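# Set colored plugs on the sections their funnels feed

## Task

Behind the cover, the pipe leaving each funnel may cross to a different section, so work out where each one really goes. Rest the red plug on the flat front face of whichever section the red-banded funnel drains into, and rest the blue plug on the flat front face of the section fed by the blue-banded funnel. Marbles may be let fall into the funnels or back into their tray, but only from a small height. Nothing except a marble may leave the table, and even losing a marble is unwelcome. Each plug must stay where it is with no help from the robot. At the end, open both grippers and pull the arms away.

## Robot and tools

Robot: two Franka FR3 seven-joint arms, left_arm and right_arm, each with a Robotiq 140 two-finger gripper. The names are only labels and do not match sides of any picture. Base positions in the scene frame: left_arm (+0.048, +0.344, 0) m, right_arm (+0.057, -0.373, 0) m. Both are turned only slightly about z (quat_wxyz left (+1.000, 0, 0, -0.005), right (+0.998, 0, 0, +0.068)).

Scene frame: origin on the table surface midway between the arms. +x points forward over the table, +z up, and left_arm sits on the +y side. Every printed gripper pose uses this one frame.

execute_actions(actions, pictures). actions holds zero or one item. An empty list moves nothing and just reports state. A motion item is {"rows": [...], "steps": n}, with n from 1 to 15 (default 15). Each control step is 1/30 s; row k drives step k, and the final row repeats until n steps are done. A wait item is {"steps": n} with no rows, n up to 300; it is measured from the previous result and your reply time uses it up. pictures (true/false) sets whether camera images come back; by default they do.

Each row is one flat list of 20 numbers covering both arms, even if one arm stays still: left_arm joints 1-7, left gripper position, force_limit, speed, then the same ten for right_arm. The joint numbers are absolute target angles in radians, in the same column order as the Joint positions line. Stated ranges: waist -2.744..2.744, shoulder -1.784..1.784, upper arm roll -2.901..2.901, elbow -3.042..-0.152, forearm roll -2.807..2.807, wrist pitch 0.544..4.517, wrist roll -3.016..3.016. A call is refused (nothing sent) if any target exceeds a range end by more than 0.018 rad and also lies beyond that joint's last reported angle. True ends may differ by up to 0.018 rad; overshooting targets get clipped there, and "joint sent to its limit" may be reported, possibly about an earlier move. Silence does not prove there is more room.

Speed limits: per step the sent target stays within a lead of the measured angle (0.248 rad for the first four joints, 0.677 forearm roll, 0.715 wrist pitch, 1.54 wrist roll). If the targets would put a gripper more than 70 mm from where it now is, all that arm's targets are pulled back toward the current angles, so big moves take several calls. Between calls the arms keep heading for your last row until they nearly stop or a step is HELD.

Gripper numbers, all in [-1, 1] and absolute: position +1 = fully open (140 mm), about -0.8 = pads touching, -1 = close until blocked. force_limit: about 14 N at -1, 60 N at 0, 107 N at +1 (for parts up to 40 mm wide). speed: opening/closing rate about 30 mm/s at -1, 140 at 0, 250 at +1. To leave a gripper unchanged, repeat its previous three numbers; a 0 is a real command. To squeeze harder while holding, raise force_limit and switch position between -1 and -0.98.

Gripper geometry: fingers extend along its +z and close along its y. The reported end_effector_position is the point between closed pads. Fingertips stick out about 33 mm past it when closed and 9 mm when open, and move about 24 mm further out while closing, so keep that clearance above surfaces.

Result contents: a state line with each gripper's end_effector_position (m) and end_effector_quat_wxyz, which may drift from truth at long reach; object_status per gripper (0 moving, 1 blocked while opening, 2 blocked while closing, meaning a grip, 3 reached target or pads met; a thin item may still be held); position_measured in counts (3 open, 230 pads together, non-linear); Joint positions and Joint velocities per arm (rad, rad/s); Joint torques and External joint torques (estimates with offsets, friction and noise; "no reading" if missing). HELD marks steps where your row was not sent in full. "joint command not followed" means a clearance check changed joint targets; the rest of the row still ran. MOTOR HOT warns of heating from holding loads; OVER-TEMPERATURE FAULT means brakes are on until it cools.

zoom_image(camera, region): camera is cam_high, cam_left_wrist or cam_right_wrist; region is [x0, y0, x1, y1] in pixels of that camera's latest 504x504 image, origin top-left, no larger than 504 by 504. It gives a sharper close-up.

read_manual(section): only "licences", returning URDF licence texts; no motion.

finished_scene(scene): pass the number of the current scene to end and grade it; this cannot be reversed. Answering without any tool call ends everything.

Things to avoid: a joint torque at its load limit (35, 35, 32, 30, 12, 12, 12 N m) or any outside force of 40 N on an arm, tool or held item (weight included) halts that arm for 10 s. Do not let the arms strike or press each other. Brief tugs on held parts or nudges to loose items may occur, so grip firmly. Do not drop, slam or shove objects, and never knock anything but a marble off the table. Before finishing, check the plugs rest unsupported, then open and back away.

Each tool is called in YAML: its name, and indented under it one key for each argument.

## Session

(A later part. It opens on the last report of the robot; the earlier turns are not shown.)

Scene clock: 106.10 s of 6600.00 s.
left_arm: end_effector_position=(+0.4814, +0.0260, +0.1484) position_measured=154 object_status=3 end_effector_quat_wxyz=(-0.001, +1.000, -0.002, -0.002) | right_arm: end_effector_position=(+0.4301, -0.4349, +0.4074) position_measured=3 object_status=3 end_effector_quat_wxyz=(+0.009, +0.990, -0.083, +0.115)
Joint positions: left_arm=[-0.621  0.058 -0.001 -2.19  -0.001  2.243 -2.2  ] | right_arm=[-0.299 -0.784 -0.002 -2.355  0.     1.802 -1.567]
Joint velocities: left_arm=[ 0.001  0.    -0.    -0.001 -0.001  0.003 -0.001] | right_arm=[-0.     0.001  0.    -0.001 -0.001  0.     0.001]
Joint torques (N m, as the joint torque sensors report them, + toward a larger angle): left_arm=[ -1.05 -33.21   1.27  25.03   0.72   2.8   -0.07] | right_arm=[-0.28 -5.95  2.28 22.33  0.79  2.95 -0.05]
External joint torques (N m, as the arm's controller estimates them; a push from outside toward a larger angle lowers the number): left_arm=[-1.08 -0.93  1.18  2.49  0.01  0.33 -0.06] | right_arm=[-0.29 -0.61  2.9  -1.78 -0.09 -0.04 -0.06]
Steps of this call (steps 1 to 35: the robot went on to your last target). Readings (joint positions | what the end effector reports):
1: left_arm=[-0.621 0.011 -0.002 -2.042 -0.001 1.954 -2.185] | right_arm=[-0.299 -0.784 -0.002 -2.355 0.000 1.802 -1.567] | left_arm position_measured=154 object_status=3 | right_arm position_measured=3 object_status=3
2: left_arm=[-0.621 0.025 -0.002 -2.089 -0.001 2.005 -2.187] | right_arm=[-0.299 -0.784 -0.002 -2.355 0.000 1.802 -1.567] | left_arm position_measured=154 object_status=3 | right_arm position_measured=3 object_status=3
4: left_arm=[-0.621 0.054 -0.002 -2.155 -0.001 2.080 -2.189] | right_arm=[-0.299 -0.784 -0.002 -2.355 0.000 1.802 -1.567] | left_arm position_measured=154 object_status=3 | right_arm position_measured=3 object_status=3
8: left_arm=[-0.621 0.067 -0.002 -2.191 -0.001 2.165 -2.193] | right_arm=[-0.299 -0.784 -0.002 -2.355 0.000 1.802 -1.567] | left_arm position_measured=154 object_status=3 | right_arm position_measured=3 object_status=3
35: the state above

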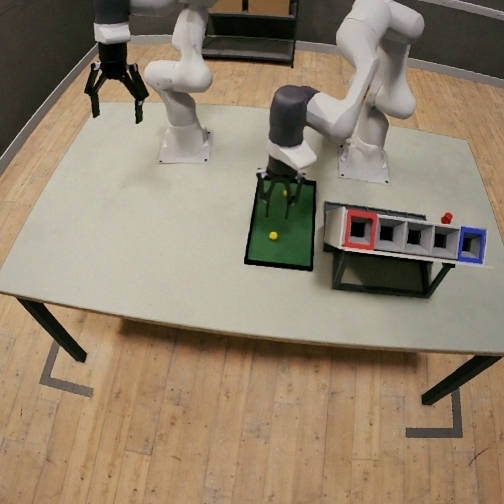

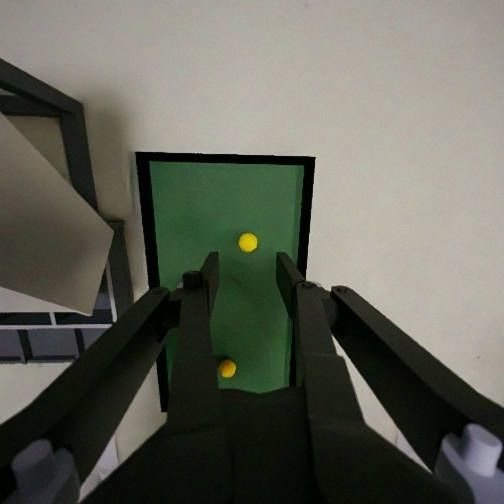

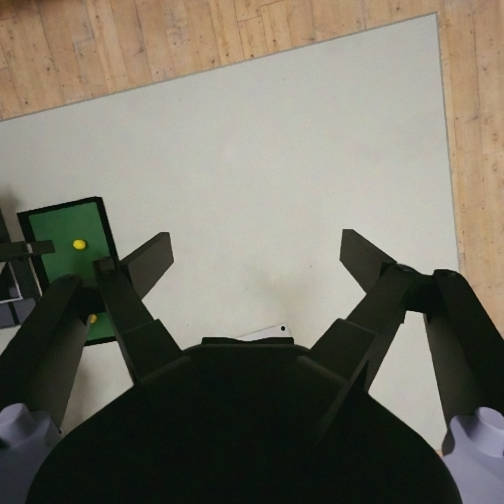

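execute_actions:
  actions:
    - {"rows":[[-0.617,0.17,0,-2.228,0,2.42,-2.2,-0.2,-0.6,-0.5,-0.3,-0.785,0,-2.356,0,1.8,-1.571,1,0,0]]}
  pictures: false

execute_actions:
  actions:
    - {"rows":[[-0.617,0.245,0,-2.244,0,2.489,-2.2,-0.2,-0.6,-0.5,-0.3,-0.785,0,-2.356,0,1.8,-1.571,1,0,0]]}
  pictures: false

execute_actions:
  actions:
    - {"rows":[[-0.617,0.245,0,-2.244,0,2.489,-2.2,-1,-0.6,-0.5,-0.3,-0.785,0,-2.356,0,1.8,-1.571,1,0,0]]}

Scene clock: 112.40 s of 6600.00 s.
left_arm: end_effector_position=(+0.4880, +0.0223, +0.0844) position_measured=154 object_status=3 end_effector_quat_wxyz=(+0.002, +1.000, -0.000, +0.002) | right_arm: end_effector_position=(+0.4301, -0.4349, +0.4074) position_measured=3 object_status=3 end_effector_quat_wxyz=(+0.009, +0.990, -0.083, +0.115)
Joint positions: left_arm=[-0.619  0.172 -0.001 -2.229 -0.001  2.408 -2.2  ] | right_arm=[-0.299 -0.784 -0.002 -2.355  0.     1.802 -1.567]
Joint velocities: left_arm=[-0.    -0.003  0.001  0.002 -0.     0.059 -0.001] | right_arm=[ 0.    -0.     0.    -0.001 -0.001 -0.    -0.   ]
Joint torques (N m, as the joint torque sensors report them, + toward a larger angle): left_arm=[  1.65 -35.35   0.68  24.04   0.61   2.75   0.07] | right_arm=[-0.36 -6.08  1.7  23.22  0.87  2.82  0.04]
External joint torques (N m, as the arm's controller estimates them; a push from outside toward a larger angle lowers the number): left_arm=[ 1.58 -1.03  0.45  3.23  0.01  0.3   0.07] | right_arm=[-0.37 -0.87  2.36 -0.8   0.   -0.16  0.04]
Steps of this call (steps 1 to 15: the robot went on to your last target; steps 16 to 90: nothing new was sent; then 2.80 s passed at rest; steps 91 to 105: all 15 steps of this action). Readings (joint positions | what the end effector reports):
91: left_arm=[-0.621 0.071 -0.001 -2.191 -0.001 2.275 -2.200] | right_arm=[-0.299 -0.784 -0.002 -2.355 0.000 1.802 -1.567] | left_arm position_measured=154 object_status=3 | right_arm position_measured=3 object_status=3
92: left_arm=[-0.620 0.096 -0.001 -2.196 -0.001 2.303 -2.200] | right_arm=[-0.299 -0.784 -0.002 -2.355 0.000 1.802 -1.567] | left_arm position_measured=154 object_status=3 | right_arm position_measured=3 object_status=3
94: left_arm=[-0.620 0.141 -0.001 -2.215 -0.001 2.340 -2.200] | right_arm=[-0.299 -0.784 -0.002 -2.355 0.000 1.802 -1.567] | left_arm position_measured=154 object_status=3 | right_arm position_measured=3 object_status=3
98: left_arm=[-0.619 0.174 -0.001 -2.232 -0.001 2.379 -2.200] | right_arm=[-0.299 -0.784 -0.002 -2.355 0.000 1.802 -1.567] | left_arm position_measured=154 object_status=3 | right_arm position_measured=3 object_status=3
105: the state above

Scene clock: 112.90 s of 6600.00 s.
left_arm: end_effector_position=(+0.4835, +0.0256, +0.0440) position_measured=154 object_status=3 end_effector_quat_wxyz=(-0.003, +1.000, -0.000, -0.004) | right_arm: end_effector_position=(+0.4301, -0.4349, +0.4074) position_measured=3 object_status=3 end_effector_quat_wxyz=(+0.009, +0.990, -0.083, +0.115)
Joint positions: left_arm=[-0.619  0.247 -0.001 -2.246 -0.001  2.482 -2.2  ] | right_arm=[-0.299 -0.784 -0.002 -2.355  0.     1.802 -1.567]
Joint velocities: left_arm=[-0.001  0.    -0.     0.    -0.002  0.027 -0.   ] | right_arm=[-0.    -0.    -0.001  0.002 -0.     0.001 -0.   ]
Joint torques (N m, as the joint torque sensors report them, + toward a larger angle): left_arm=[  1.2  -36.43   0.74  22.77   0.75   3.03   0.15] | right_arm=[-0.28 -5.97  1.48 22.9   0.85  2.9  -0.08]
External joint torques (N m, as the arm's controller estimates them; a push from outside toward a larger angle lowers the number): left_arm=[ 1.38 -0.64  0.68  2.9   0.2   0.58  0.15] | right_arm=[-0.27 -0.69  2.15 -1.26 -0.03 -0.11 -0.09]
Steps of this call (steps 1 to 15: all 15 steps of this action). Readings (joint positions | what the end effector reports):
1: left_arm=[-0.619 0.181 -0.001 -2.228 -0.001 2.423 -2.200] | right_arm=[-0.299 -0.784 -0.002 -2.355 0.000 1.802 -1.567] | left_arm position_measured=154 object_status=3 | right_arm position_measured=3 object_status=3
2: left_arm=[-0.619 0.197 -0.001 -2.229 -0.001 2.436 -2.200] | right_arm=[-0.299 -0.784 -0.002 -2.355 0.000 1.802 -1.567] | left_arm position_measured=154 object_status=3 | right_arm position_measured=3 object_status=3
4: left_arm=[-0.619 0.226 -0.001 -2.237 -0.001 2.452 -2.200] | right_arm=[-0.299 -0.784 -0.002 -2.355 0.000 1.802 -1.567] | left_arm position_measured=154 object_status=3 | right_arm position_measured=3 object_status=3
8: left_arm=[-0.619 0.247 -0.001 -2.246 -0.001 2.469 -2.200] | right_arm=[-0.299 -0.784 -0.002 -2.355 0.000 1.802 -1.567] | left_arm position_measured=154 object_status=3 | right_arm position_measured=3 object_status=3
15: the state above

Scene clock: 113.40 s of 6600.00 s.
left_arm: end_effector_position=(+0.4846, +0.0249, +0.0443) position_measured=197 object_status=0 end_effector_quat_wxyz=(-0.002, +1.000, -0.000, -0.003) | right_arm: end_effector_position=(+0.4301, -0.4349, +0.4074) position_measured=3 object_status=3 end_effector_quat_wxyz=(+0.009, +0.990, -0.083, +0.115)
Joint positions: left_arm=[-0.619  0.247 -0.001 -2.245 -0.001  2.486 -2.2  ] | right_arm=[-0.299 -0.784 -0.002 -2.355  0.     1.802 -1.567]
Joint velocities: left_arm=[-0.     0.001  0.001 -0.     0.001  0.    -0.001] | right_arm=[ 0.002  0.001  0.001 -0.    -0.001  0.     0.   ]
Joint torques (N m, as the joint torque sensors report them, + toward a larger angle): left_arm=[  1.95 -37.21   0.35  22.62   0.7    2.93   0.13] | right_arm=[-0.68 -6.08  1.22 23.06  0.81  2.87  0.  ]
External joint torques (N m, as the arm's controller estimates them; a push from outside toward a larger angle lowers the number): left_arm=[ 1.88 -1.35  0.04  2.69  0.16  0.45  0.13] | right_arm=[-0.71 -0.8   1.85 -1.03 -0.06 -0.12 -0.01]
Steps of this call (steps 1 to 15: all 15 steps of this action). Readings (joint positions | what the end effector reports):
1: left_arm=[-0.619 0.247 -0.001 -2.246 -0.001 2.483 -2.200] | right_arm=[-0.299 -0.784 -0.002 -2.355 0.000 1.802 -1.567] | left_arm position_measured=154 object_status=0 | right_arm position_measured=3 object_status=3
2: left_arm=[-0.619 0.247 -0.001 -2.246 -0.001 2.483 -2.200] | right_arm=[-0.299 -0.784 -0.002 -2.355 0.000 1.802 -1.567] | left_arm position_measured=158 object_status=0 | right_arm position_measured=3 object_status=3
4: left_arm=[-0.619 0.247 -0.001 -2.246 -0.001 2.484 -2.200] | right_arm=[-0.299 -0.784 -0.002 -2.355 0.000 1.802 -1.567] | left_arm position_measured=167 object_status=0 | right_arm position_measured=3 object_status=3
8: left_arm=[-0.619 0.247 -0.001 -2.245 -0.001 2.485 -2.200] | right_arm=[-0.299 -0.784 -0.002 -2.355 0.000 1.802 -1.567] | left_arm position_measured=186 object_status=0 | right_arm position_measured=3 object_status=3
15: the state above

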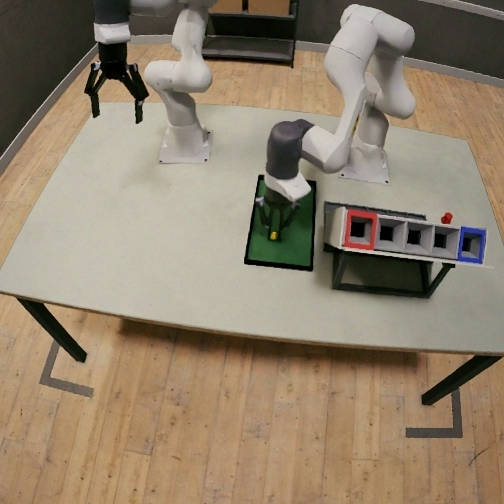

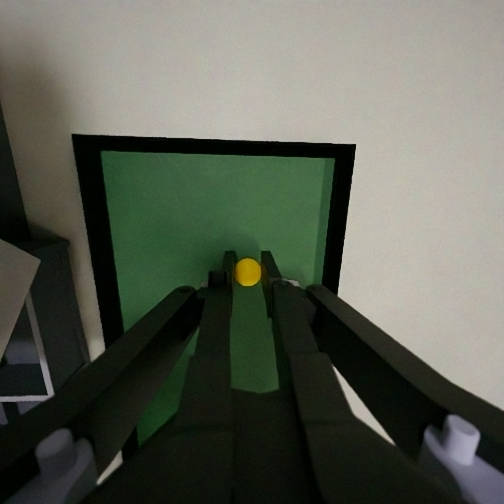

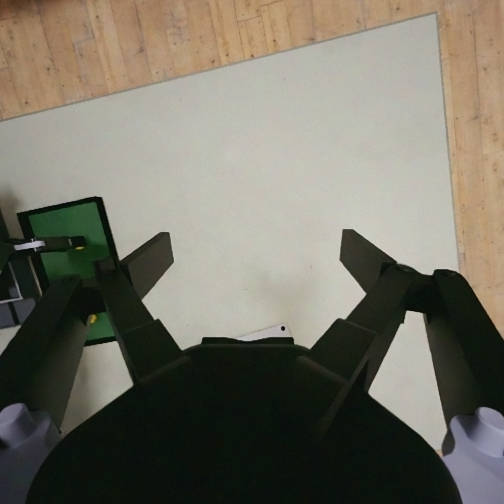

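execute_actions:
  actions:
    - {"rows":[[-0.623,0.056,0,-2.19,0,2.246,-2.204,-1,-0.6,-0.5,-0.3,-0.785,0,-2.356,0,1.8,-1.571,1,0,0]],"steps":10}
  pictures: false

execute_actions:
  actions:
    - {"rows":[[-0.623,-1.05,0,-2.55,0,1.85,-1.6,-1,-0.6,-0.5,-0.3,-0.785,0,-2.356,0,1.8,-1.571,1,0,0]]}
  pictures: false

execute_actions:
  actions:
    - {"steps":20}
  pictures: false

execute_actions:
  actions:
    - {"rows":[[0.05,-1.05,0,-2.55,0,1.85,-1.55,-1,-0.6,-0.5,-0.3,-0.785,0,-2.356,0,1.8,-1.571,1,0,0]]}
  pictures: false

execute_actions:
  actions:
    - {"steps":20}

zoom_image:
  camera: "cam_left_wrist"
  region: [80, 150, 420, 330]

Scene clock: 120.80 s of 6600.00 s.
left_arm: end_effector_position=(+0.4983, +0.0138, +0.1614) position_measured=197 object_status=2 end_effector_quat_wxyz=(+0.018, +1.000, -0.001, +0.024) | right_arm: end_effector_position=(+0.4301, -0.4349, +0.4074) position_measured=3 object_status=3 end_effector_quat_wxyz=(+0.009, +0.990, -0.083, +0.115)
Joint positions: left_arm=[-0.621  0.049 -0.001 -2.183 -0.001  2.292 -2.2  ] | right_arm=[-0.299 -0.784 -0.002 -2.355  0.     1.802 -1.567]
Joint velocities: left_arm=[-0.003  0.008  0.    -0.026  0.001 -0.247 -0.001] | right_arm=[ 0.001 -0.     0.001 -0.001  0.001 -0.001 -0.001]
Joint torques (N m, as the joint torque sensors report them, + toward a larger angle): left_arm=[ -1.31 -28.45   0.19  21.83   0.78   1.99   0.05] | right_arm=[-0.65 -5.91  1.59 22.49  0.84  2.93  0.  ]
External joint torques (N m, as the arm's controller estimates them; a push from outside toward a larger angle lowers the number): left_arm=[-1.27 -0.4   0.18  1.09  0.11 -0.35  0.04] | right_arm=[-0.73 -0.6   2.14 -1.6  -0.05 -0.06  0.  ]
Steps of this call (steps 1 to 15: the robot went on to your last target; steps 16 to 90: nothing new was sent; then 4.07 s passed at rest; steps 91 to 100: all 10 steps of this action). Readings (joint positions | what the end effector reports):
91: left_arm=[-0.619 0.232 -0.001 -2.245 -0.001 2.457 -2.200] | right_arm=[-0.299 -0.784 -0.002 -2.355 0.000 1.802 -1.567] | left_arm position_measured=197 object_status=2 | right_arm position_measured=3 object_status=3
92: left_arm=[-0.619 0.203 -0.001 -2.241 -0.001 2.427 -2.200] | right_arm=[-0.299 -0.784 -0.002 -2.355 0.000 1.802 -1.567] | left_arm position_measured=197 object_status=2 | right_arm position_measured=3 object_status=3
94: left_arm=[-0.620 0.134 -0.001 -2.219 -0.001 2.373 -2.200] | right_arm=[-0.299 -0.784 -0.002 -2.355 0.000 1.802 -1.567] | left_arm position_measured=197 object_status=2 | right_arm position_measured=3 object_status=3
98: left_arm=[-0.621 0.054 -0.001 -2.184 -0.001 2.311 -2.200] | right_arm=[-0.299 -0.784 -0.002 -2.355 0.000 1.802 -1.567] | left_arm position_measured=197 object_status=2 | right_arm position_measured=3 object_status=3
100: the state above

Scene clock: 121.30 s of 6600.00 s.
left_arm: end_effector_position=(+0.3399, +0.1299, +0.2573) position_measured=197 object_status=2 end_effector_quat_wxyz=(-0.003, +0.983, -0.181, -0.007) | right_arm: end_effector_position=(+0.4301, -0.4349, +0.4074) position_measured=3 object_status=3 end_effector_quat_wxyz=(+0.009, +0.990, -0.083, +0.115)
Joint positions: left_arm=[-0.621 -0.594 -0.001 -2.54  -0.001  1.931 -1.839] | right_arm=[-0.299 -0.784 -0.002 -2.355  0.     1.802 -1.567]
Joint velocities: left_arm=[-0.    -2.14   0.    -0.049  0.001 -0.446  0.717] | right_arm=[-0.002  0.001  0.     0.001 -0.     0.     0.   ]
Joint torques (N m, as the joint torque sensors report them, + toward a larger angle): left_arm=[-1.24 -0.45  0.55 23.28  0.88  2.43  0.53] | right_arm=[-0.42 -6.19  1.53 22.38  0.85  2.84  0.01]
External joint torques (N m, as the arm's controller estimates them; a push from outside toward a larger angle lowers the number): left_arm=[-1.14 -1.37  1.17  0.92  0.07 -0.36  0.53] | right_arm=[-0.4  -0.91  2.21 -1.76 -0.03 -0.16  0.  ]
Steps of this call (steps 1 to 15: all 15 steps of this action). Readings (joint positions | what the end effector reports):
1: left_arm=[-0.621 0.034 -0.001 -2.202 -0.001 2.272 -2.182] | right_arm=[-0.299 -0.784 -0.002 -2.355 0.000 1.802 -1.567] | left_arm position_measured=197 object_status=2 | right_arm position_measured=3 object_status=3
2: left_arm=[-0.621 0.010 -0.001 -2.230 -0.001 2.247 -2.163] | right_arm=[-0.299 -0.784 -0.002 -2.355 0.000 1.802 -1.567] | left_arm position_measured=197 object_status=2 | right_arm position_measured=3 object_status=3
4: left_arm=[-0.621 -0.043 -0.001 -2.284 -0.001 2.200 -2.124] | right_arm=[-0.299 -0.784 -0.002 -2.355 0.000 1.802 -1.567] | left_arm position_measured=197 object_status=2 | right_arm position_measured=3 object_status=3
8: left_arm=[-0.621 -0.167 -0.001 -2.401 -0.001 2.108 -2.041] | right_arm=[-0.299 -0.784 -0.002 -2.355 0.000 1.802 -1.567] | left_arm position_measured=197 object_status=2 | right_arm position_measured=3 object_status=3
15: the state above

Scene clock: 121.97 s of 6600.00 s.
left_arm: end_effector_position=(+0.3198, +0.1446, +0.4040) position_measured=197 object_status=2 end_effector_quat_wxyz=(+0.060, +0.944, -0.277, +0.167) | right_arm: end_effector_position=(+0.4301, -0.4349, +0.4074) position_measured=3 object_status=3 end_effector_quat_wxyz=(+0.009, +0.990, -0.083, +0.115)
Joint positions: left_arm=[-0.621 -1.05  -0.001 -2.549 -0.001  1.855 -1.631] | right_arm=[-0.299 -0.784 -0.002 -2.355  0.     1.802 -1.567]
Joint velocities: left_arm=[ 0.001  0.001 -0.     0.     0.001 -0.012  0.091] | right_arm=[-0.002 -0.001  0.     0.001 -0.001 -0.    -0.001]
Joint torques (N m, as the joint torque sensors report them, + toward a larger angle): left_arm=[-1.8   2.94 -0.16 24.64  0.99  2.76  0.38] | right_arm=[-0.11 -5.69  1.54 22.64  0.78  2.93 -0.07]
External joint torques (N m, as the arm's controller estimates them; a push from outside toward a larger angle lowers the number): left_arm=[-1.81  0.74  0.68  0.73  0.11 -0.47  0.37] | right_arm=[-0.07 -0.31  2.24 -1.56 -0.09 -0.08 -0.08]
Steps of this call (steps 1 to 20: the robot went on to your last target). Readings (joint positions | what the end effector reports):
1: left_arm=[-0.621 -0.667 -0.001 -2.542 -0.001 1.919 -1.816] | right_arm=[-0.299 -0.784 -0.002 -2.355 0.000 1.802 -1.567] | left_arm position_measured=197 object_status=2 | right_arm position_measured=3 object_status=3
2: left_arm=[-0.621 -0.739 -0.001 -2.542 -0.001 1.908 -1.796] | right_arm=[-0.299 -0.784 -0.002 -2.355 0.000 1.802 -1.567] | left_arm position_measured=197 object_status=2 | right_arm position_measured=3 object_status=3
4: left_arm=[-0.621 -0.883 -0.001 -2.543 -0.001 1.893 -1.762] | right_arm=[-0.299 -0.784 -0.002 -2.355 0.000 1.802 -1.567] | left_arm position_measured=197 object_status=2 | right_arm position_measured=3 object_status=3
8: left_arm=[-0.621 -1.039 -0.001 -2.534 -0.001 1.876 -1.706] | right_arm=[-0.299 -0.784 -0.002 -2.355 0.000 1.802 -1.567] | left_arm position_measured=197 object_status=2 | right_arm position_measured=3 object_status=3
20: the state above

Scene clock: 122.47 s of 6600.00 s.
left_arm: end_effector_position=(+0.3845, +0.3550, +0.4035) position_measured=197 object_status=2 end_effector_quat_wxyz=(-0.001, +0.984, +0.017, +0.176) | right_arm: end_effector_position=(+0.4301, -0.4349, +0.4074) position_measured=3 object_status=3 end_effector_quat_wxyz=(+0.009, +0.990, -0.083, +0.115)
Joint positions: left_arm=[ 0.041 -1.05   0.003 -2.549 -0.001  1.853 -1.572] | right_arm=[-0.299 -0.784 -0.002 -2.355  0.     1.802 -1.567]
Joint velocities: left_arm=[ 0.092  0.001 -0.009 -0.001  0.003 -0.004  0.06 ] | right_arm=[-0.002 -0.     0.001 -0.     0.    -0.001 -0.   ]
Joint torques (N m, as the joint torque sensors report them, + toward a larger angle): left_arm=[ 0.12  3.15 -2.6  25.48  1.06  2.89  0.2 ] | right_arm=[-0.98 -6.23  2.15 22.18  0.81  2.85 -0.09]
External joint torques (N m, as the arm's controller estimates them; a push from outside toward a larger angle lowers the number): left_arm=[ 0.91  0.89 -1.17  1.64  0.29 -0.32  0.19] | right_arm=[-0.97 -0.82  2.8  -2.01 -0.06 -0.16 -0.1 ]
Steps of this call (steps 1 to 15: all 15 steps of this action). Readings (joint positions | what the end effector reports):
1: left_arm=[-0.572 -1.050 -0.009 -2.549 -0.003 1.854 -1.625] | right_arm=[-0.299 -0.784 -0.002 -2.355 0.000 1.802 -1.567] | left_arm position_measured=197 object_status=2 | right_arm position_measured=3 object_status=3
2: left_arm=[-0.507 -1.050 -0.009 -2.549 -0.003 1.854 -1.619] | right_arm=[-0.299 -0.784 -0.002 -2.355 0.000 1.802 -1.567] | left_arm position_measured=197 object_status=2 | right_arm position_measured=3 object_status=3
4: left_arm=[-0.377 -1.050 -0.005 -2.549 -0.003 1.854 -1.608] | right_arm=[-0.299 -0.784 -0.002 -2.355 0.000 1.802 -1.567] | left_arm position_measured=197 object_status=2 | right_arm position_measured=3 object_status=3
8: left_arm=[-0.114 -1.050 -0.002 -2.549 -0.002 1.854 -1.592] | right_arm=[-0.299 -0.784 -0.002 -2.355 0.000 1.802 -1.567] | left_arm position_measured=197 object_status=2 | right_arm position_measured=3 object_status=3
15: the state above

Scene clock: 123.13 s of 6600.00 s.
left_arm: end_effector_position=(+0.3843, +0.3568, +0.4034) position_measured=197 object_status=2 end_effector_quat_wxyz=(-0.003, +0.984, +0.012, +0.176) | right_arm: end_effector_position=(+0.4301, -0.4349, +0.4074) position_measured=3 object_status=3 end_effector_quat_wxyz=(+0.009, +0.990, -0.083, +0.115)
Joint positions: left_arm=[ 0.048 -1.05   0.002 -2.549 -0.001  1.852 -1.556] | right_arm=[-0.299 -0.784 -0.002 -2.355  0.     1.802 -1.567]
Joint velocities: left_arm=[-0.002 -0.    -0.001 -0.    -0.    -0.001  0.005] | right_arm=[-0.     0.001 -0.001 -0.001 -0.     0.    -0.   ]
Joint torques (N m, as the joint torque sensors report them, + toward a larger angle): left_arm=[ 0.88  3.49 -1.79 24.31  1.07  2.84  0.28] | right_arm=[-0.25 -5.67  1.3  22.61  0.78  2.92 -0.08]
External joint torques (N m, as the arm's controller estimates them; a push from outside toward a larger angle lowers the number): left_arm=[ 0.96  1.36 -0.86  0.4   0.21 -0.38  0.27] | right_arm=[-0.2  -0.45  2.02 -1.5  -0.1  -0.08 -0.09]
Steps of this call (steps 1 to 20: the robot went on to your last target). Readings (joint positions | what the end effector reports):
1: left_arm=[0.044 -1.050 0.003 -2.549 -0.001 1.853 -1.570] | right_arm=[-0.299 -0.784 -0.002 -2.355 0.000 1.802 -1.567] | left_arm position_measured=197 object_status=2 | right_arm position_measured=3 object_status=3
2: left_arm=[0.045 -1.050 0.003 -2.549 -0.001 1.853 -1.568] | right_arm=[-0.299 -0.784 -0.002 -2.355 0.000 1.802 -1.567] | left_arm position_measured=197 object_status=2 | right_arm position_measured=3 object_status=3
4: left_arm=[0.047 -1.050 0.002 -2.549 -0.001 1.853 -1.565] | right_arm=[-0.299 -0.784 -0.002 -2.355 0.000 1.802 -1.567] | left_arm position_measured=197 object_status=2 | right_arm position_measured=3 object_status=3
8: left_arm=[0.048 -1.050 0.002 -2.549 -0.001 1.853 -1.561] | right_arm=[-0.299 -0.784 -0.002 -2.355 0.000 1.802 -1.567] | left_arm position_measured=197 object_status=2 | right_arm position_measured=3 object_status=3
20: the state above

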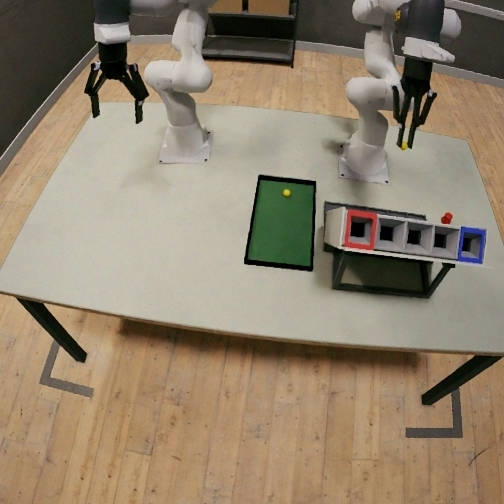

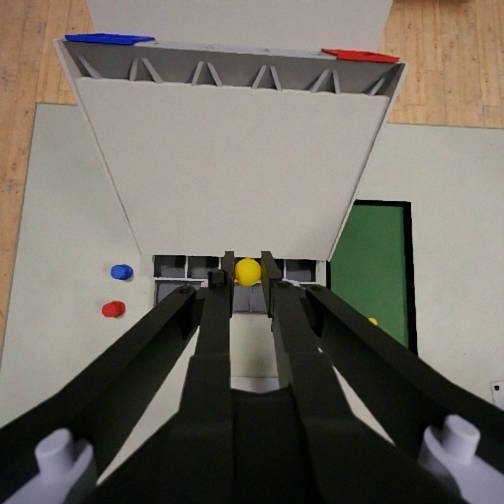

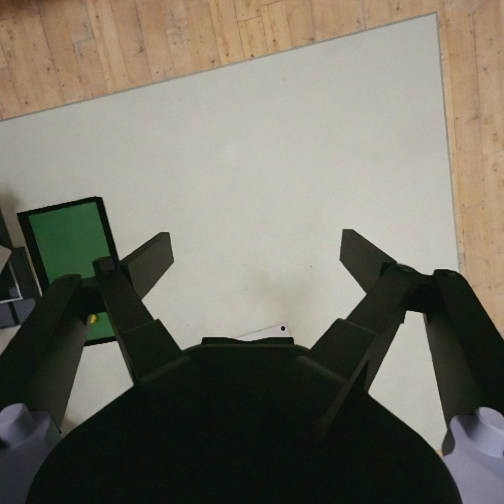

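Region (80, 150, 420, 330) of cam_left_wrist's 504x504 image, scaled by 1.482, with more detail than that image has; it fills the top 267 rows of this view, and the rest is white.

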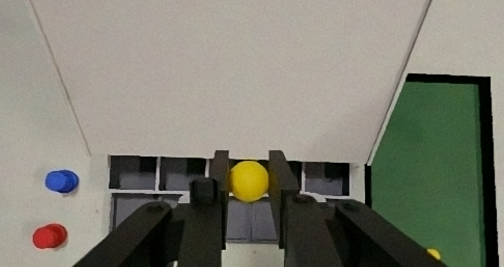

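Tilt the wrist back for a more downward view.

execute_actions:
  actions:
    - {"rows":[[0.05,-1.15,0,-2.65,0,1.55,-1.55,-1,-0.6,-0.5,-0.3,-0.785,0,-2.356,0,1.8,-1.571,1,0,0]]}
  pictures: false

execute_actions:
  actions:
    - {"steps":15}

Scene clock: 125.63 s of 6600.00 s.
left_arm: end_effector_position=(+0.2813, +0.3527, +0.3356) position_measured=197 object_status=2 end_effector_quat_wxyz=(+0.000, +0.999, +0.011, +0.036) | right_arm: end_effector_position=(+0.4301, -0.4349, +0.4074) position_measured=3 object_status=3 end_effector_quat_wxyz=(+0.009, +0.990, -0.083, +0.115)
Joint positions: left_arm=[ 0.048 -1.147  0.001 -2.649 -0.001  1.573 -1.554] | right_arm=[-0.299 -0.784 -0.002 -2.355  0.     1.802 -1.567]
Joint velocities: left_arm=[ 0.001 -0.004  0.001 -0.001  0.001 -0.126  0.   ] | right_arm=[-0.001 -0.001  0.    -0.001  0.001 -0.     0.001]
Joint torques (N m, as the joint torque sensors report them, + toward a larger angle): left_arm=[ 1.45  3.96 -1.61 24.    1.14  2.33  0.37] | right_arm=[-0.34 -5.71  2.07 23.24  0.89  2.86 -0.14]
External joint torques (N m, as the arm's controller estimates them; a push from outside toward a larger angle lowers the number): left_arm=[ 1.4  -0.9  -0.71  0.47  0.27 -0.44  0.36] | right_arm=[-0.34 -0.46  2.74 -0.84  0.01 -0.13 -0.15]
Steps of this call (steps 1 to 15: the robot went on to your last target; steps 16 to 60: nothing new was sent; steps 61 to 75: all 15 steps of this action). Readings (joint positions | what the end effector reports):
61: left_arm=[0.048 -1.061 0.002 -2.559 -0.001 1.830 -1.554] | right_arm=[-0.299 -0.784 -0.002 -2.355 0.000 1.802 -1.567] | left_arm position_measured=197 object_status=2 | right_arm position_measured=3 object_status=3
62: left_arm=[0.048 -1.078 0.002 -2.576 -0.001 1.802 -1.554] | right_arm=[-0.299 -0.784 -0.002 -2.355 0.000 1.802 -1.567] | left_arm position_measured=197 object_status=2 | right_arm position_measured=3 object_status=3
64: left_arm=[0.048 -1.107 0.002 -2.606 -0.001 1.743 -1.554] | right_arm=[-0.299 -0.784 -0.002 -2.355 0.000 1.802 -1.567] | left_arm position_measured=197 object_status=2 | right_arm position_measured=3 object_status=3
68: left_arm=[0.048 -1.141 0.002 -2.642 -0.001 1.639 -1.554] | right_arm=[-0.299 -0.784 -0.002 -2.355 0.000 1.802 -1.567] | left_arm position_measured=197 object_status=2 | right_arm position_measured=3 object_status=3
75: the state above

Scene clock: 126.13 s of 6600.00 s.
left_arm: end_effector_position=(+0.2752, +0.3525, +0.3335) position_measured=197 object_status=2 end_effector_quat_wxyz=(+0.001, +1.000, +0.011, +0.026) | right_arm: end_effector_position=(+0.4301, -0.4349, +0.4074) position_measured=3 object_status=3 end_effector_quat_wxyz=(+0.009, +0.990, -0.083, +0.115)
Joint positions: left_arm=[ 0.048 -1.148  0.001 -2.649 -0.001  1.554 -1.554] | right_arm=[-0.299 -0.784 -0.002 -2.355  0.     1.802 -1.567]
Joint velocities: left_arm=[ 0.001 -0.001 -0.     0.001  0.001 -0.007  0.001] | right_arm=[-0.001  0.    -0.     0.001  0.     0.     0.   ]
Joint torques (N m, as the joint torque sensors report them, + toward a larger angle): left_arm=[ 0.81  4.44 -1.68 23.5   1.06  2.3   0.44] | right_arm=[-0.63 -6.6   1.56 21.83  0.84  2.9  -0.1 ]
External joint torques (N m, as the arm's controller estimates them; a push from outside toward a larger angle lowers the number): left_arm=[ 0.78 -0.4  -0.74  0.09  0.19 -0.36  0.44] | right_arm=[-0.59 -1.22  2.31 -2.41 -0.04 -0.12 -0.11]
Steps of this call (steps 1 to 15: the robot went on to your last target). Readings (joint positions | what the end effector reports):
1: left_arm=[0.048 -1.147 0.001 -2.649 -0.001 1.569 -1.554] | right_arm=[-0.299 -0.784 -0.002 -2.355 0.000 1.802 -1.567] | left_arm position_measured=197 object_status=2 | right_arm position_measured=3 object_status=3
2: left_arm=[0.048 -1.147 0.001 -2.649 -0.001 1.566 -1.554] | right_arm=[-0.299 -0.784 -0.002 -2.355 0.000 1.802 -1.567] | left_arm position_measured=197 object_status=2 | right_arm position_measured=3 object_status=3
4: left_arm=[0.048 -1.148 0.001 -2.649 -0.001 1.562 -1.554] | right_arm=[-0.299 -0.784 -0.002 -2.355 0.000 1.802 -1.567] | left_arm position_measured=197 object_status=2 | right_arm position_measured=3 object_status=3
8: left_arm=[0.048 -1.148 0.001 -2.649 -0.001 1.557 -1.554] | right_arm=[-0.299 -0.784 -0.002 -2.355 0.000 1.802 -1.567] | left_arm position_measured=197 object_status=2 | right_arm position_measured=3 object_status=3
15: the state above

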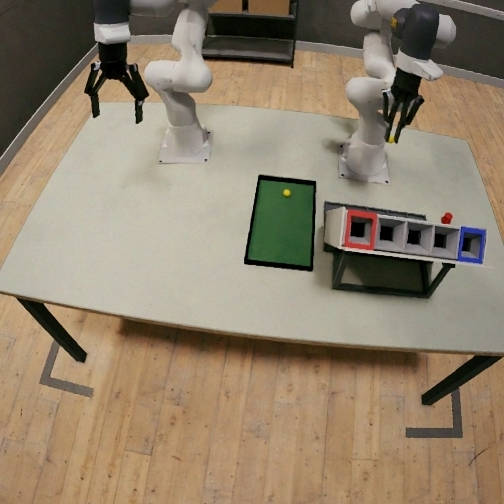

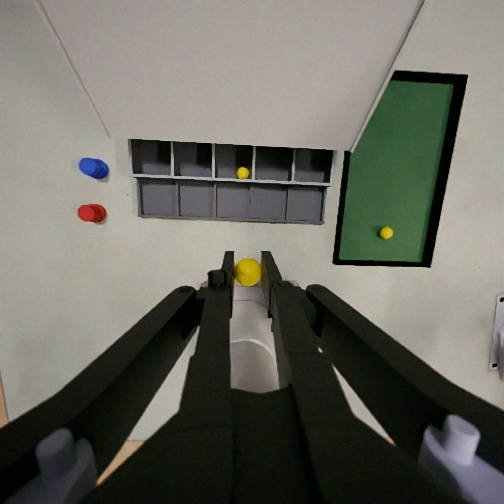

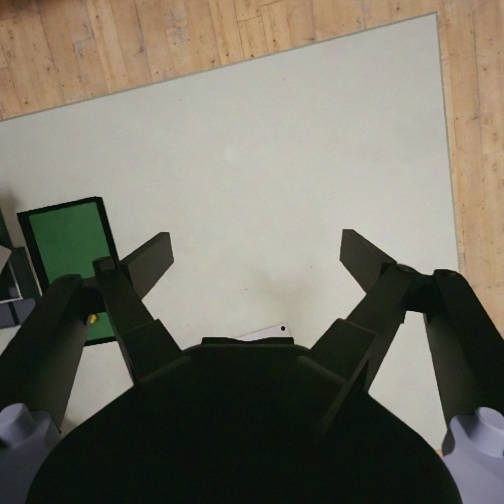

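execute_actions:
  actions:
    - {"rows":[[0.299,-0.035,0,-1.379,0,1.36,-1.282,-1,-0.6,-0.5,-0.3,-0.785,0,-2.356,0,1.8,-1.571,1,0,0]]}
  pictures: false

execute_actions:
  actions:
    - {"steps":25}
  pictures: false

execute_actions:
  actions:
    - {"rows":[[0.299,0.3,0,-1.07,0,1.454,-1.282,-1,-0.6,-0.5,-0.3,-0.785,0,-2.356,0,1.8,-1.571,1,0,0]]}
  pictures: false

execute_actions:
  actions:
    - {"steps":12}

Scene clock: 132.77 s of 6600.00 s.
left_arm: end_effector_position=(+0.5274, +0.4847, +0.4714) position_measured=197 object_status=2 end_effector_quat_wxyz=(+0.007, +0.999, +0.027, -0.021) | right_arm: end_effector_position=(+0.4301, -0.4349, +0.4074) position_measured=3 object_status=3 end_effector_quat_wxyz=(+0.009, +0.990, -0.083, +0.115)
Joint positions: left_arm=[ 0.296 -0.074  0.    -1.494 -0.002  1.375 -1.339] | right_arm=[-0.299 -0.784 -0.002 -2.355  0.     1.802 -1.567]
Joint velocities: left_arm=[ 0.001  0.914  0.001  1.285  0.    -0.023  0.174] | right_arm=[ 0.002  0.    -0.001  0.001  0.    -0.     0.001]
Joint torques (N m, as the joint torque sensors report them, + toward a larger angle): left_arm=[  1.96 -48.41  -0.82  30.79   1.17   0.77   0.38] | right_arm=[ 0.02 -5.89  0.91 22.93  0.85  2.83 -0.06]
External joint torques (N m, as the arm's controller estimates them; a push from outside toward a larger angle lowers the number): left_arm=[ 1.38  1.84 -1.36  3.84  0.22 -0.42  0.39] | right_arm=[-0.02 -0.55  1.54 -1.2  -0.03 -0.17 -0.07]
Steps of this call (steps 1 to 15: the robot went on to your last target; steps 16 to 90: nothing new was sent; then 3.13 s passed at rest; steps 91 to 105: all 15 steps of this action). Readings (joint positions | what the end effector reports):
91: left_arm=[0.107 -1.097 -0.004 -2.592 -0.007 1.507 -1.528] | right_arm=[-0.299 -0.784 -0.002 -2.355 0.000 1.802 -1.567] | left_arm position_measured=197 object_status=2 | right_arm position_measured=3 object_status=3
92: left_arm=[0.174 -1.019 -0.005 -2.510 -0.005 1.481 -1.503] | right_arm=[-0.299 -0.784 -0.002 -2.355 0.000 1.802 -1.567] | left_arm position_measured=197 object_status=2 | right_arm position_measured=3 object_status=3
94: left_arm=[0.248 -0.863 -0.001 -2.346 -0.003 1.442 -1.460] | right_arm=[-0.299 -0.784 -0.002 -2.355 0.000 1.802 -1.567] | left_arm position_measured=197 object_status=2 | right_arm position_measured=3 object_status=3
98: left_arm=[0.289 -0.552 0.000 -2.018 -0.002 1.399 -1.398] | right_arm=[-0.299 -0.784 -0.002 -2.355 0.000 1.802 -1.567] | left_arm position_measured=197 object_status=2 | right_arm position_measured=3 object_status=3
105: the state above

Scene clock: 133.60 s of 6600.00 s.
left_arm: end_effector_position=(+0.5470, +0.4908, +0.5019) position_measured=197 object_status=2 end_effector_quat_wxyz=(-0.002, +1.000, +0.003, +0.009) | right_arm: end_effector_position=(+0.4301, -0.4349, +0.4074) position_measured=3 object_status=3 end_effector_quat_wxyz=(+0.009, +0.990, -0.083, +0.115)
Joint positions: left_arm=[ 0.297 -0.037  0.    -1.381 -0.002  1.363 -1.289] | right_arm=[-0.299 -0.784 -0.002 -2.355  0.     1.802 -1.567]
Joint velocities: left_arm=[-0.001 -0.     0.     0.001 -0.001 -0.     0.012] | right_arm=[-0.    -0.001  0.    -0.    -0.002 -0.001  0.   ]
Joint torques (N m, as the joint torque sensors report them, + toward a larger angle): left_arm=[  1.19 -26.67  -0.52  23.61   1.19   2.08   0.29] | right_arm=[-1.57 -6.02  1.69 22.81  0.73  2.9  -0.05]
External joint torques (N m, as the arm's controller estimates them; a push from outside toward a larger angle lowers the number): left_arm=[ 1.18  1.67 -0.5   1.74  0.35 -0.5   0.29] | right_arm=[-1.55 -0.64  2.38 -1.36 -0.14 -0.1  -0.06]
Steps of this call (steps 1 to 25: the robot went on to your last target). Readings (joint positions | what the end effector reports):
1: left_arm=[0.296 -0.052 0.000 -1.459 -0.002 1.374 -1.333] | right_arm=[-0.299 -0.784 -0.002 -2.355 0.000 1.802 -1.567] | left_arm position_measured=197 object_status=2 | right_arm position_measured=3 object_status=3
2: left_arm=[0.296 -0.041 0.000 -1.435 -0.002 1.373 -1.328] | right_arm=[-0.299 -0.784 -0.002 -2.355 0.000 1.802 -1.567] | left_arm position_measured=197 object_status=2 | right_arm position_measured=3 object_status=3
4: left_arm=[0.296 -0.035 0.000 -1.406 -0.002 1.370 -1.320] | right_arm=[-0.299 -0.784 -0.002 -2.355 0.000 1.802 -1.567] | left_arm position_measured=197 object_status=2 | right_arm position_measured=3 object_status=3
8: left_arm=[0.297 -0.037 0.000 -1.383 -0.002 1.367 -1.308] | right_arm=[-0.299 -0.784 -0.002 -2.355 0.000 1.802 -1.567] | left_arm position_measured=197 object_status=2 | right_arm position_measured=3 object_status=3
25: the state above

Scene clock: 134.10 s of 6600.00 s.
left_arm: end_effector_position=(+0.6646, +0.5256, +0.4488) position_measured=197 object_status=2 end_effector_quat_wxyz=(-0.007, +1.000, +0.001, +0.029) | right_arm: end_effector_position=(+0.4301, -0.4349, +0.4074) position_measured=3 object_status=3 end_effector_quat_wxyz=(+0.009, +0.990, -0.083, +0.115)
Joint positions: left_arm=[ 0.297  0.307  0.    -1.077 -0.002  1.444 -1.287] | right_arm=[-0.299 -0.784 -0.002 -2.355  0.     1.802 -1.567]
Joint velocities: left_arm=[ 0.001 -0.068  0.001  0.078  0.001  0.047  0.003] | right_arm=[-0.     0.002 -0.    -0.    -0.001 -0.     0.002]
Joint torques (N m, as the joint torque sensors report them, + toward a larger angle): left_arm=[  1.13 -41.91  -0.51  25.27   1.08   2.97   0.37] | right_arm=[-1.32 -5.62  1.57 22.56  0.81  2.85 -0.09]
External joint torques (N m, as the arm's controller estimates them; a push from outside toward a larger angle lowers the number): left_arm=[ 1.16 -2.38 -0.79  3.37  0.24  0.38  0.37] | right_arm=[-1.29 -0.47  2.26 -1.49 -0.06 -0.14 -0.09]
Steps of this call (steps 1 to 15: all 15 steps of this action). Readings (joint positions | what the end effector reports):
1: left_arm=[0.297 -0.006 0.000 -1.330 -0.002 1.359 -1.289] | right_arm=[-0.299 -0.784 -0.002 -2.355 0.000 1.802 -1.567] | left_arm position_measured=197 object_status=2 | right_arm position_measured=3 object_status=3
2: left_arm=[0.297 0.038 0.000 -1.273 -0.002 1.372 -1.289] | right_arm=[-0.299 -0.784 -0.002 -2.355 0.000 1.802 -1.567] | left_arm position_measured=197 object_status=2 | right_arm position_measured=3 object_status=3
4: left_arm=[0.297 0.129 0.000 -1.181 -0.002 1.393 -1.289] | right_arm=[-0.299 -0.784 -0.002 -2.355 0.000 1.802 -1.567] | left_arm position_measured=197 object_status=2 | right_arm position_measured=3 object_status=3
8: left_arm=[0.297 0.275 0.000 -1.099 -0.002 1.427 -1.288] | right_arm=[-0.299 -0.784 -0.002 -2.355 0.000 1.802 -1.567] | left_arm position_measured=197 object_status=2 | right_arm position_measured=3 object_status=3
15: the state above

Scene clock: 134.50 s of 6600.00 s.
left_arm: end_effector_position=(+0.6667, +0.5263, +0.4571) position_measured=197 object_status=2 end_effector_quat_wxyz=(-0.010, +0.999, +0.001, +0.038) | right_arm: end_effector_position=(+0.4301, -0.4349, +0.4074) position_measured=3 object_status=3 end_effector_quat_wxyz=(+0.009, +0.990, -0.083, +0.115)
Joint positions: left_arm=[ 0.297  0.3    0.    -1.071 -0.002  1.451 -1.286] | right_arm=[-0.299 -0.784 -0.002 -2.355  0.     1.802 -1.567]
Joint velocities: left_arm=[ 0.001  0.     0.     0.    -0.     0.002  0.004] | right_arm=[-0.    -0.    -0.001 -0.    -0.    -0.    -0.001]
Joint torques (N m, as the joint torque sensors report them, + toward a larger angle): left_arm=[  0.8  -39.64  -0.34  24.33   1.14   3.2    0.35] | right_arm=[-0.57 -6.33  1.18 23.09  0.7   2.85 -0.02]
External joint torques (N m, as the arm's controller estimates them; a push from outside toward a larger angle lowers the number): left_arm=[ 0.72  0.26 -0.69  2.07  0.29  0.49  0.34] | right_arm=[-0.57 -1.05  1.86 -1.01 -0.18 -0.14 -0.03]
Steps of this call (steps 1 to 12: the robot went on to your last target). Readings (joint positions | what the end effector reports):
1: left_arm=[0.297 0.305 0.000 -1.075 -0.002 1.445 -1.287] | right_arm=[-0.299 -0.784 -0.002 -2.355 0.000 1.802 -1.567] | left_arm position_measured=197 object_status=2 | right_arm position_measured=3 object_status=3
2: left_arm=[0.297 0.303 0.000 -1.073 -0.002 1.447 -1.287] | right_arm=[-0.299 -0.784 -0.002 -2.355 0.000 1.802 -1.567] | left_arm position_measured=197 object_status=2 | right_arm position_measured=3 object_status=3
4: left_arm=[0.297 0.301 0.000 -1.071 -0.002 1.448 -1.287] | right_arm=[-0.299 -0.784 -0.002 -2.355 0.000 1.802 -1.567] | left_arm position_measured=197 object_status=2 | right_arm position_measured=3 object_status=3
8: left_arm=[0.297 0.300 0.000 -1.071 -0.002 1.450 -1.286] | right_arm=[-0.299 -0.784 -0.002 -2.355 0.000 1.802 -1.567] | left_arm position_measured=197 object_status=2 | right_arm position_measured=3 object_status=3
12: the state above

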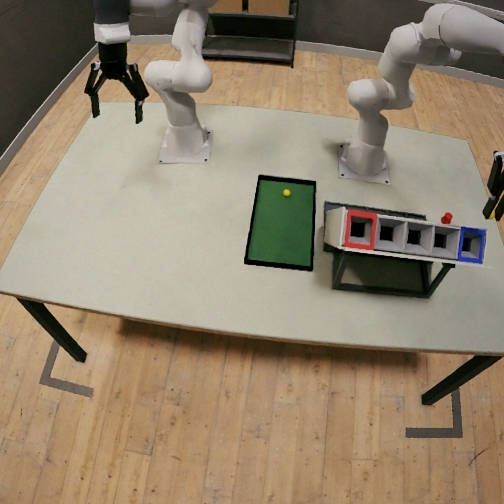

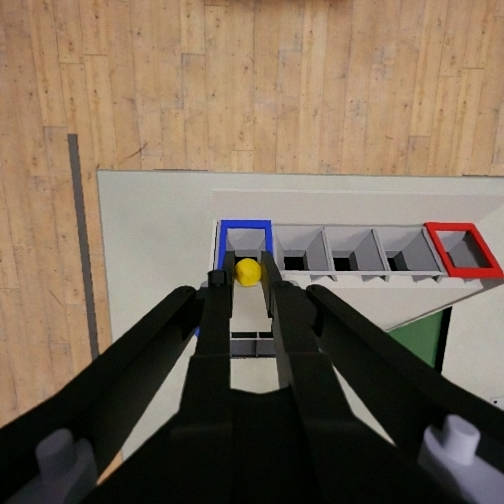

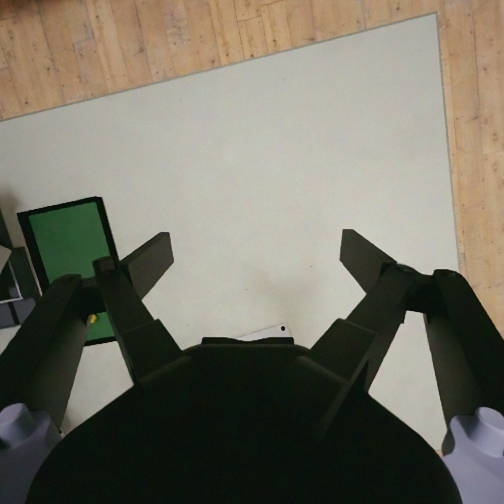

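execute_actions:
  actions:
    - {"rows":[[0.297,0.35,0,-1.06,0,1.46,-1.282,-1,-0.6,-0.5,-0.3,-0.785,0,-2.356,0,1.8,-1.571,1,0,0],[0.297,0.35,0,-1.06,0,1.46,-1.282,-1,-0.6,-0.5,-0.3,-0.785,0,-2.356,0,1.8,-1.571,1,0,0],[0.297,0.35,0,-1.06,0,1.46,-1.282,-1,-0.6,-0.5,-0.3,-0.785,0,-2.356,0,1.8,-1.571,1,0,0],[0.297,0.397,0,-1.054,0,1.46,-1.282,-1,-0.6,-0.5,-0.3,-0.785,0,-2.356,0,1.8,-1.571,1,0,0]]}

Scene clock: 141.30 s of 6600.00 s.
left_arm: end_effector_position=(+0.6802, +0.5302, +0.3981) position_measured=197 object_status=2 end_effector_quat_wxyz=(+0.001, +1.000, +0.001, -0.000) | right_arm: end_effector_position=(+0.4301, -0.4349, +0.4074) position_measured=3 object_status=3 end_effector_quat_wxyz=(+0.009, +0.990, -0.083, +0.115)
Joint positions: left_arm=[ 0.297  0.401  0.    -1.057 -0.002  1.457 -1.286] | right_arm=[-0.299 -0.784 -0.002 -2.355  0.     1.802 -1.567]
Joint velocities: left_arm=[-0.    -0.028 -0.001  0.019  0.001  0.001  0.001] | right_arm=[ 0.001  0.001  0.    -0.     0.001  0.     0.001]
Joint torques (N m, as the joint torque sensors report them, + toward a larger angle): left_arm=[ -0.12 -46.25  -0.52  24.62   1.09   2.87   0.37] | right_arm=[-0.19 -5.63  2.14 22.54  0.78  2.89 -0.07]
External joint torques (N m, as the arm's controller estimates them; a push from outside toward a larger angle lowers the number): left_arm=[-0.09 -3.29 -0.88  2.03  0.23  0.36  0.37] | right_arm=[-0.24 -0.36  2.73 -1.55 -0.11 -0.1  -0.07]
Steps of this call (steps 1 to 15: the robot went on to your last target; steps 16 to 90: nothing new was sent; then 3.30 s passed at rest; steps 91 to 105: all 15 steps of this action). Readings (joint positions | what the end effector reports):
91: left_arm=[0.297 0.306 0.000 -1.064 -0.002 1.452 -1.286] | right_arm=[-0.299 -0.784 -0.002 -2.355 0.000 1.802 -1.567] | left_arm position_measured=197 object_status=2 | right_arm position_measured=3 object_status=3
92: left_arm=[0.297 0.315 0.000 -1.060 -0.002 1.454 -1.286] | right_arm=[-0.299 -0.784 -0.002 -2.355 0.000 1.802 -1.567] | left_arm position_measured=197 object_status=2 | right_arm position_measured=3 object_status=3
94: left_arm=[0.297 0.339 0.000 -1.054 -0.002 1.456 -1.286] | right_arm=[-0.299 -0.784 -0.002 -2.355 0.000 1.802 -1.567] | left_arm position_measured=197 object_status=2 | right_arm position_measured=3 object_status=3
98: left_arm=[0.297 0.392 0.000 -1.057 -0.002 1.457 -1.286] | right_arm=[-0.299 -0.784 -0.002 -2.355 0.000 1.802 -1.567] | left_arm position_measured=197 object_status=2 | right_arm position_measured=3 object_status=3
105: the state above

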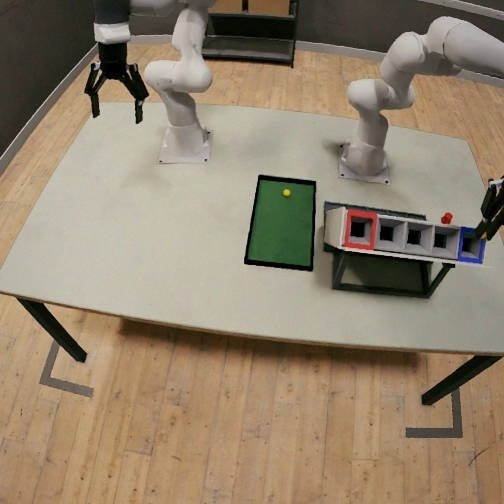

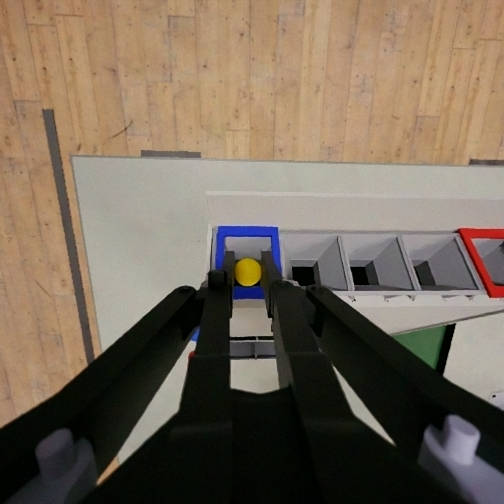

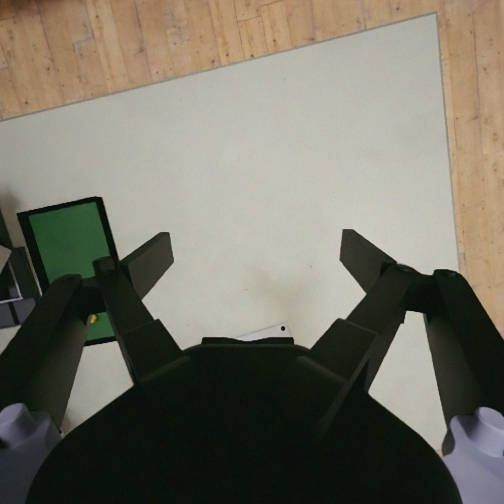

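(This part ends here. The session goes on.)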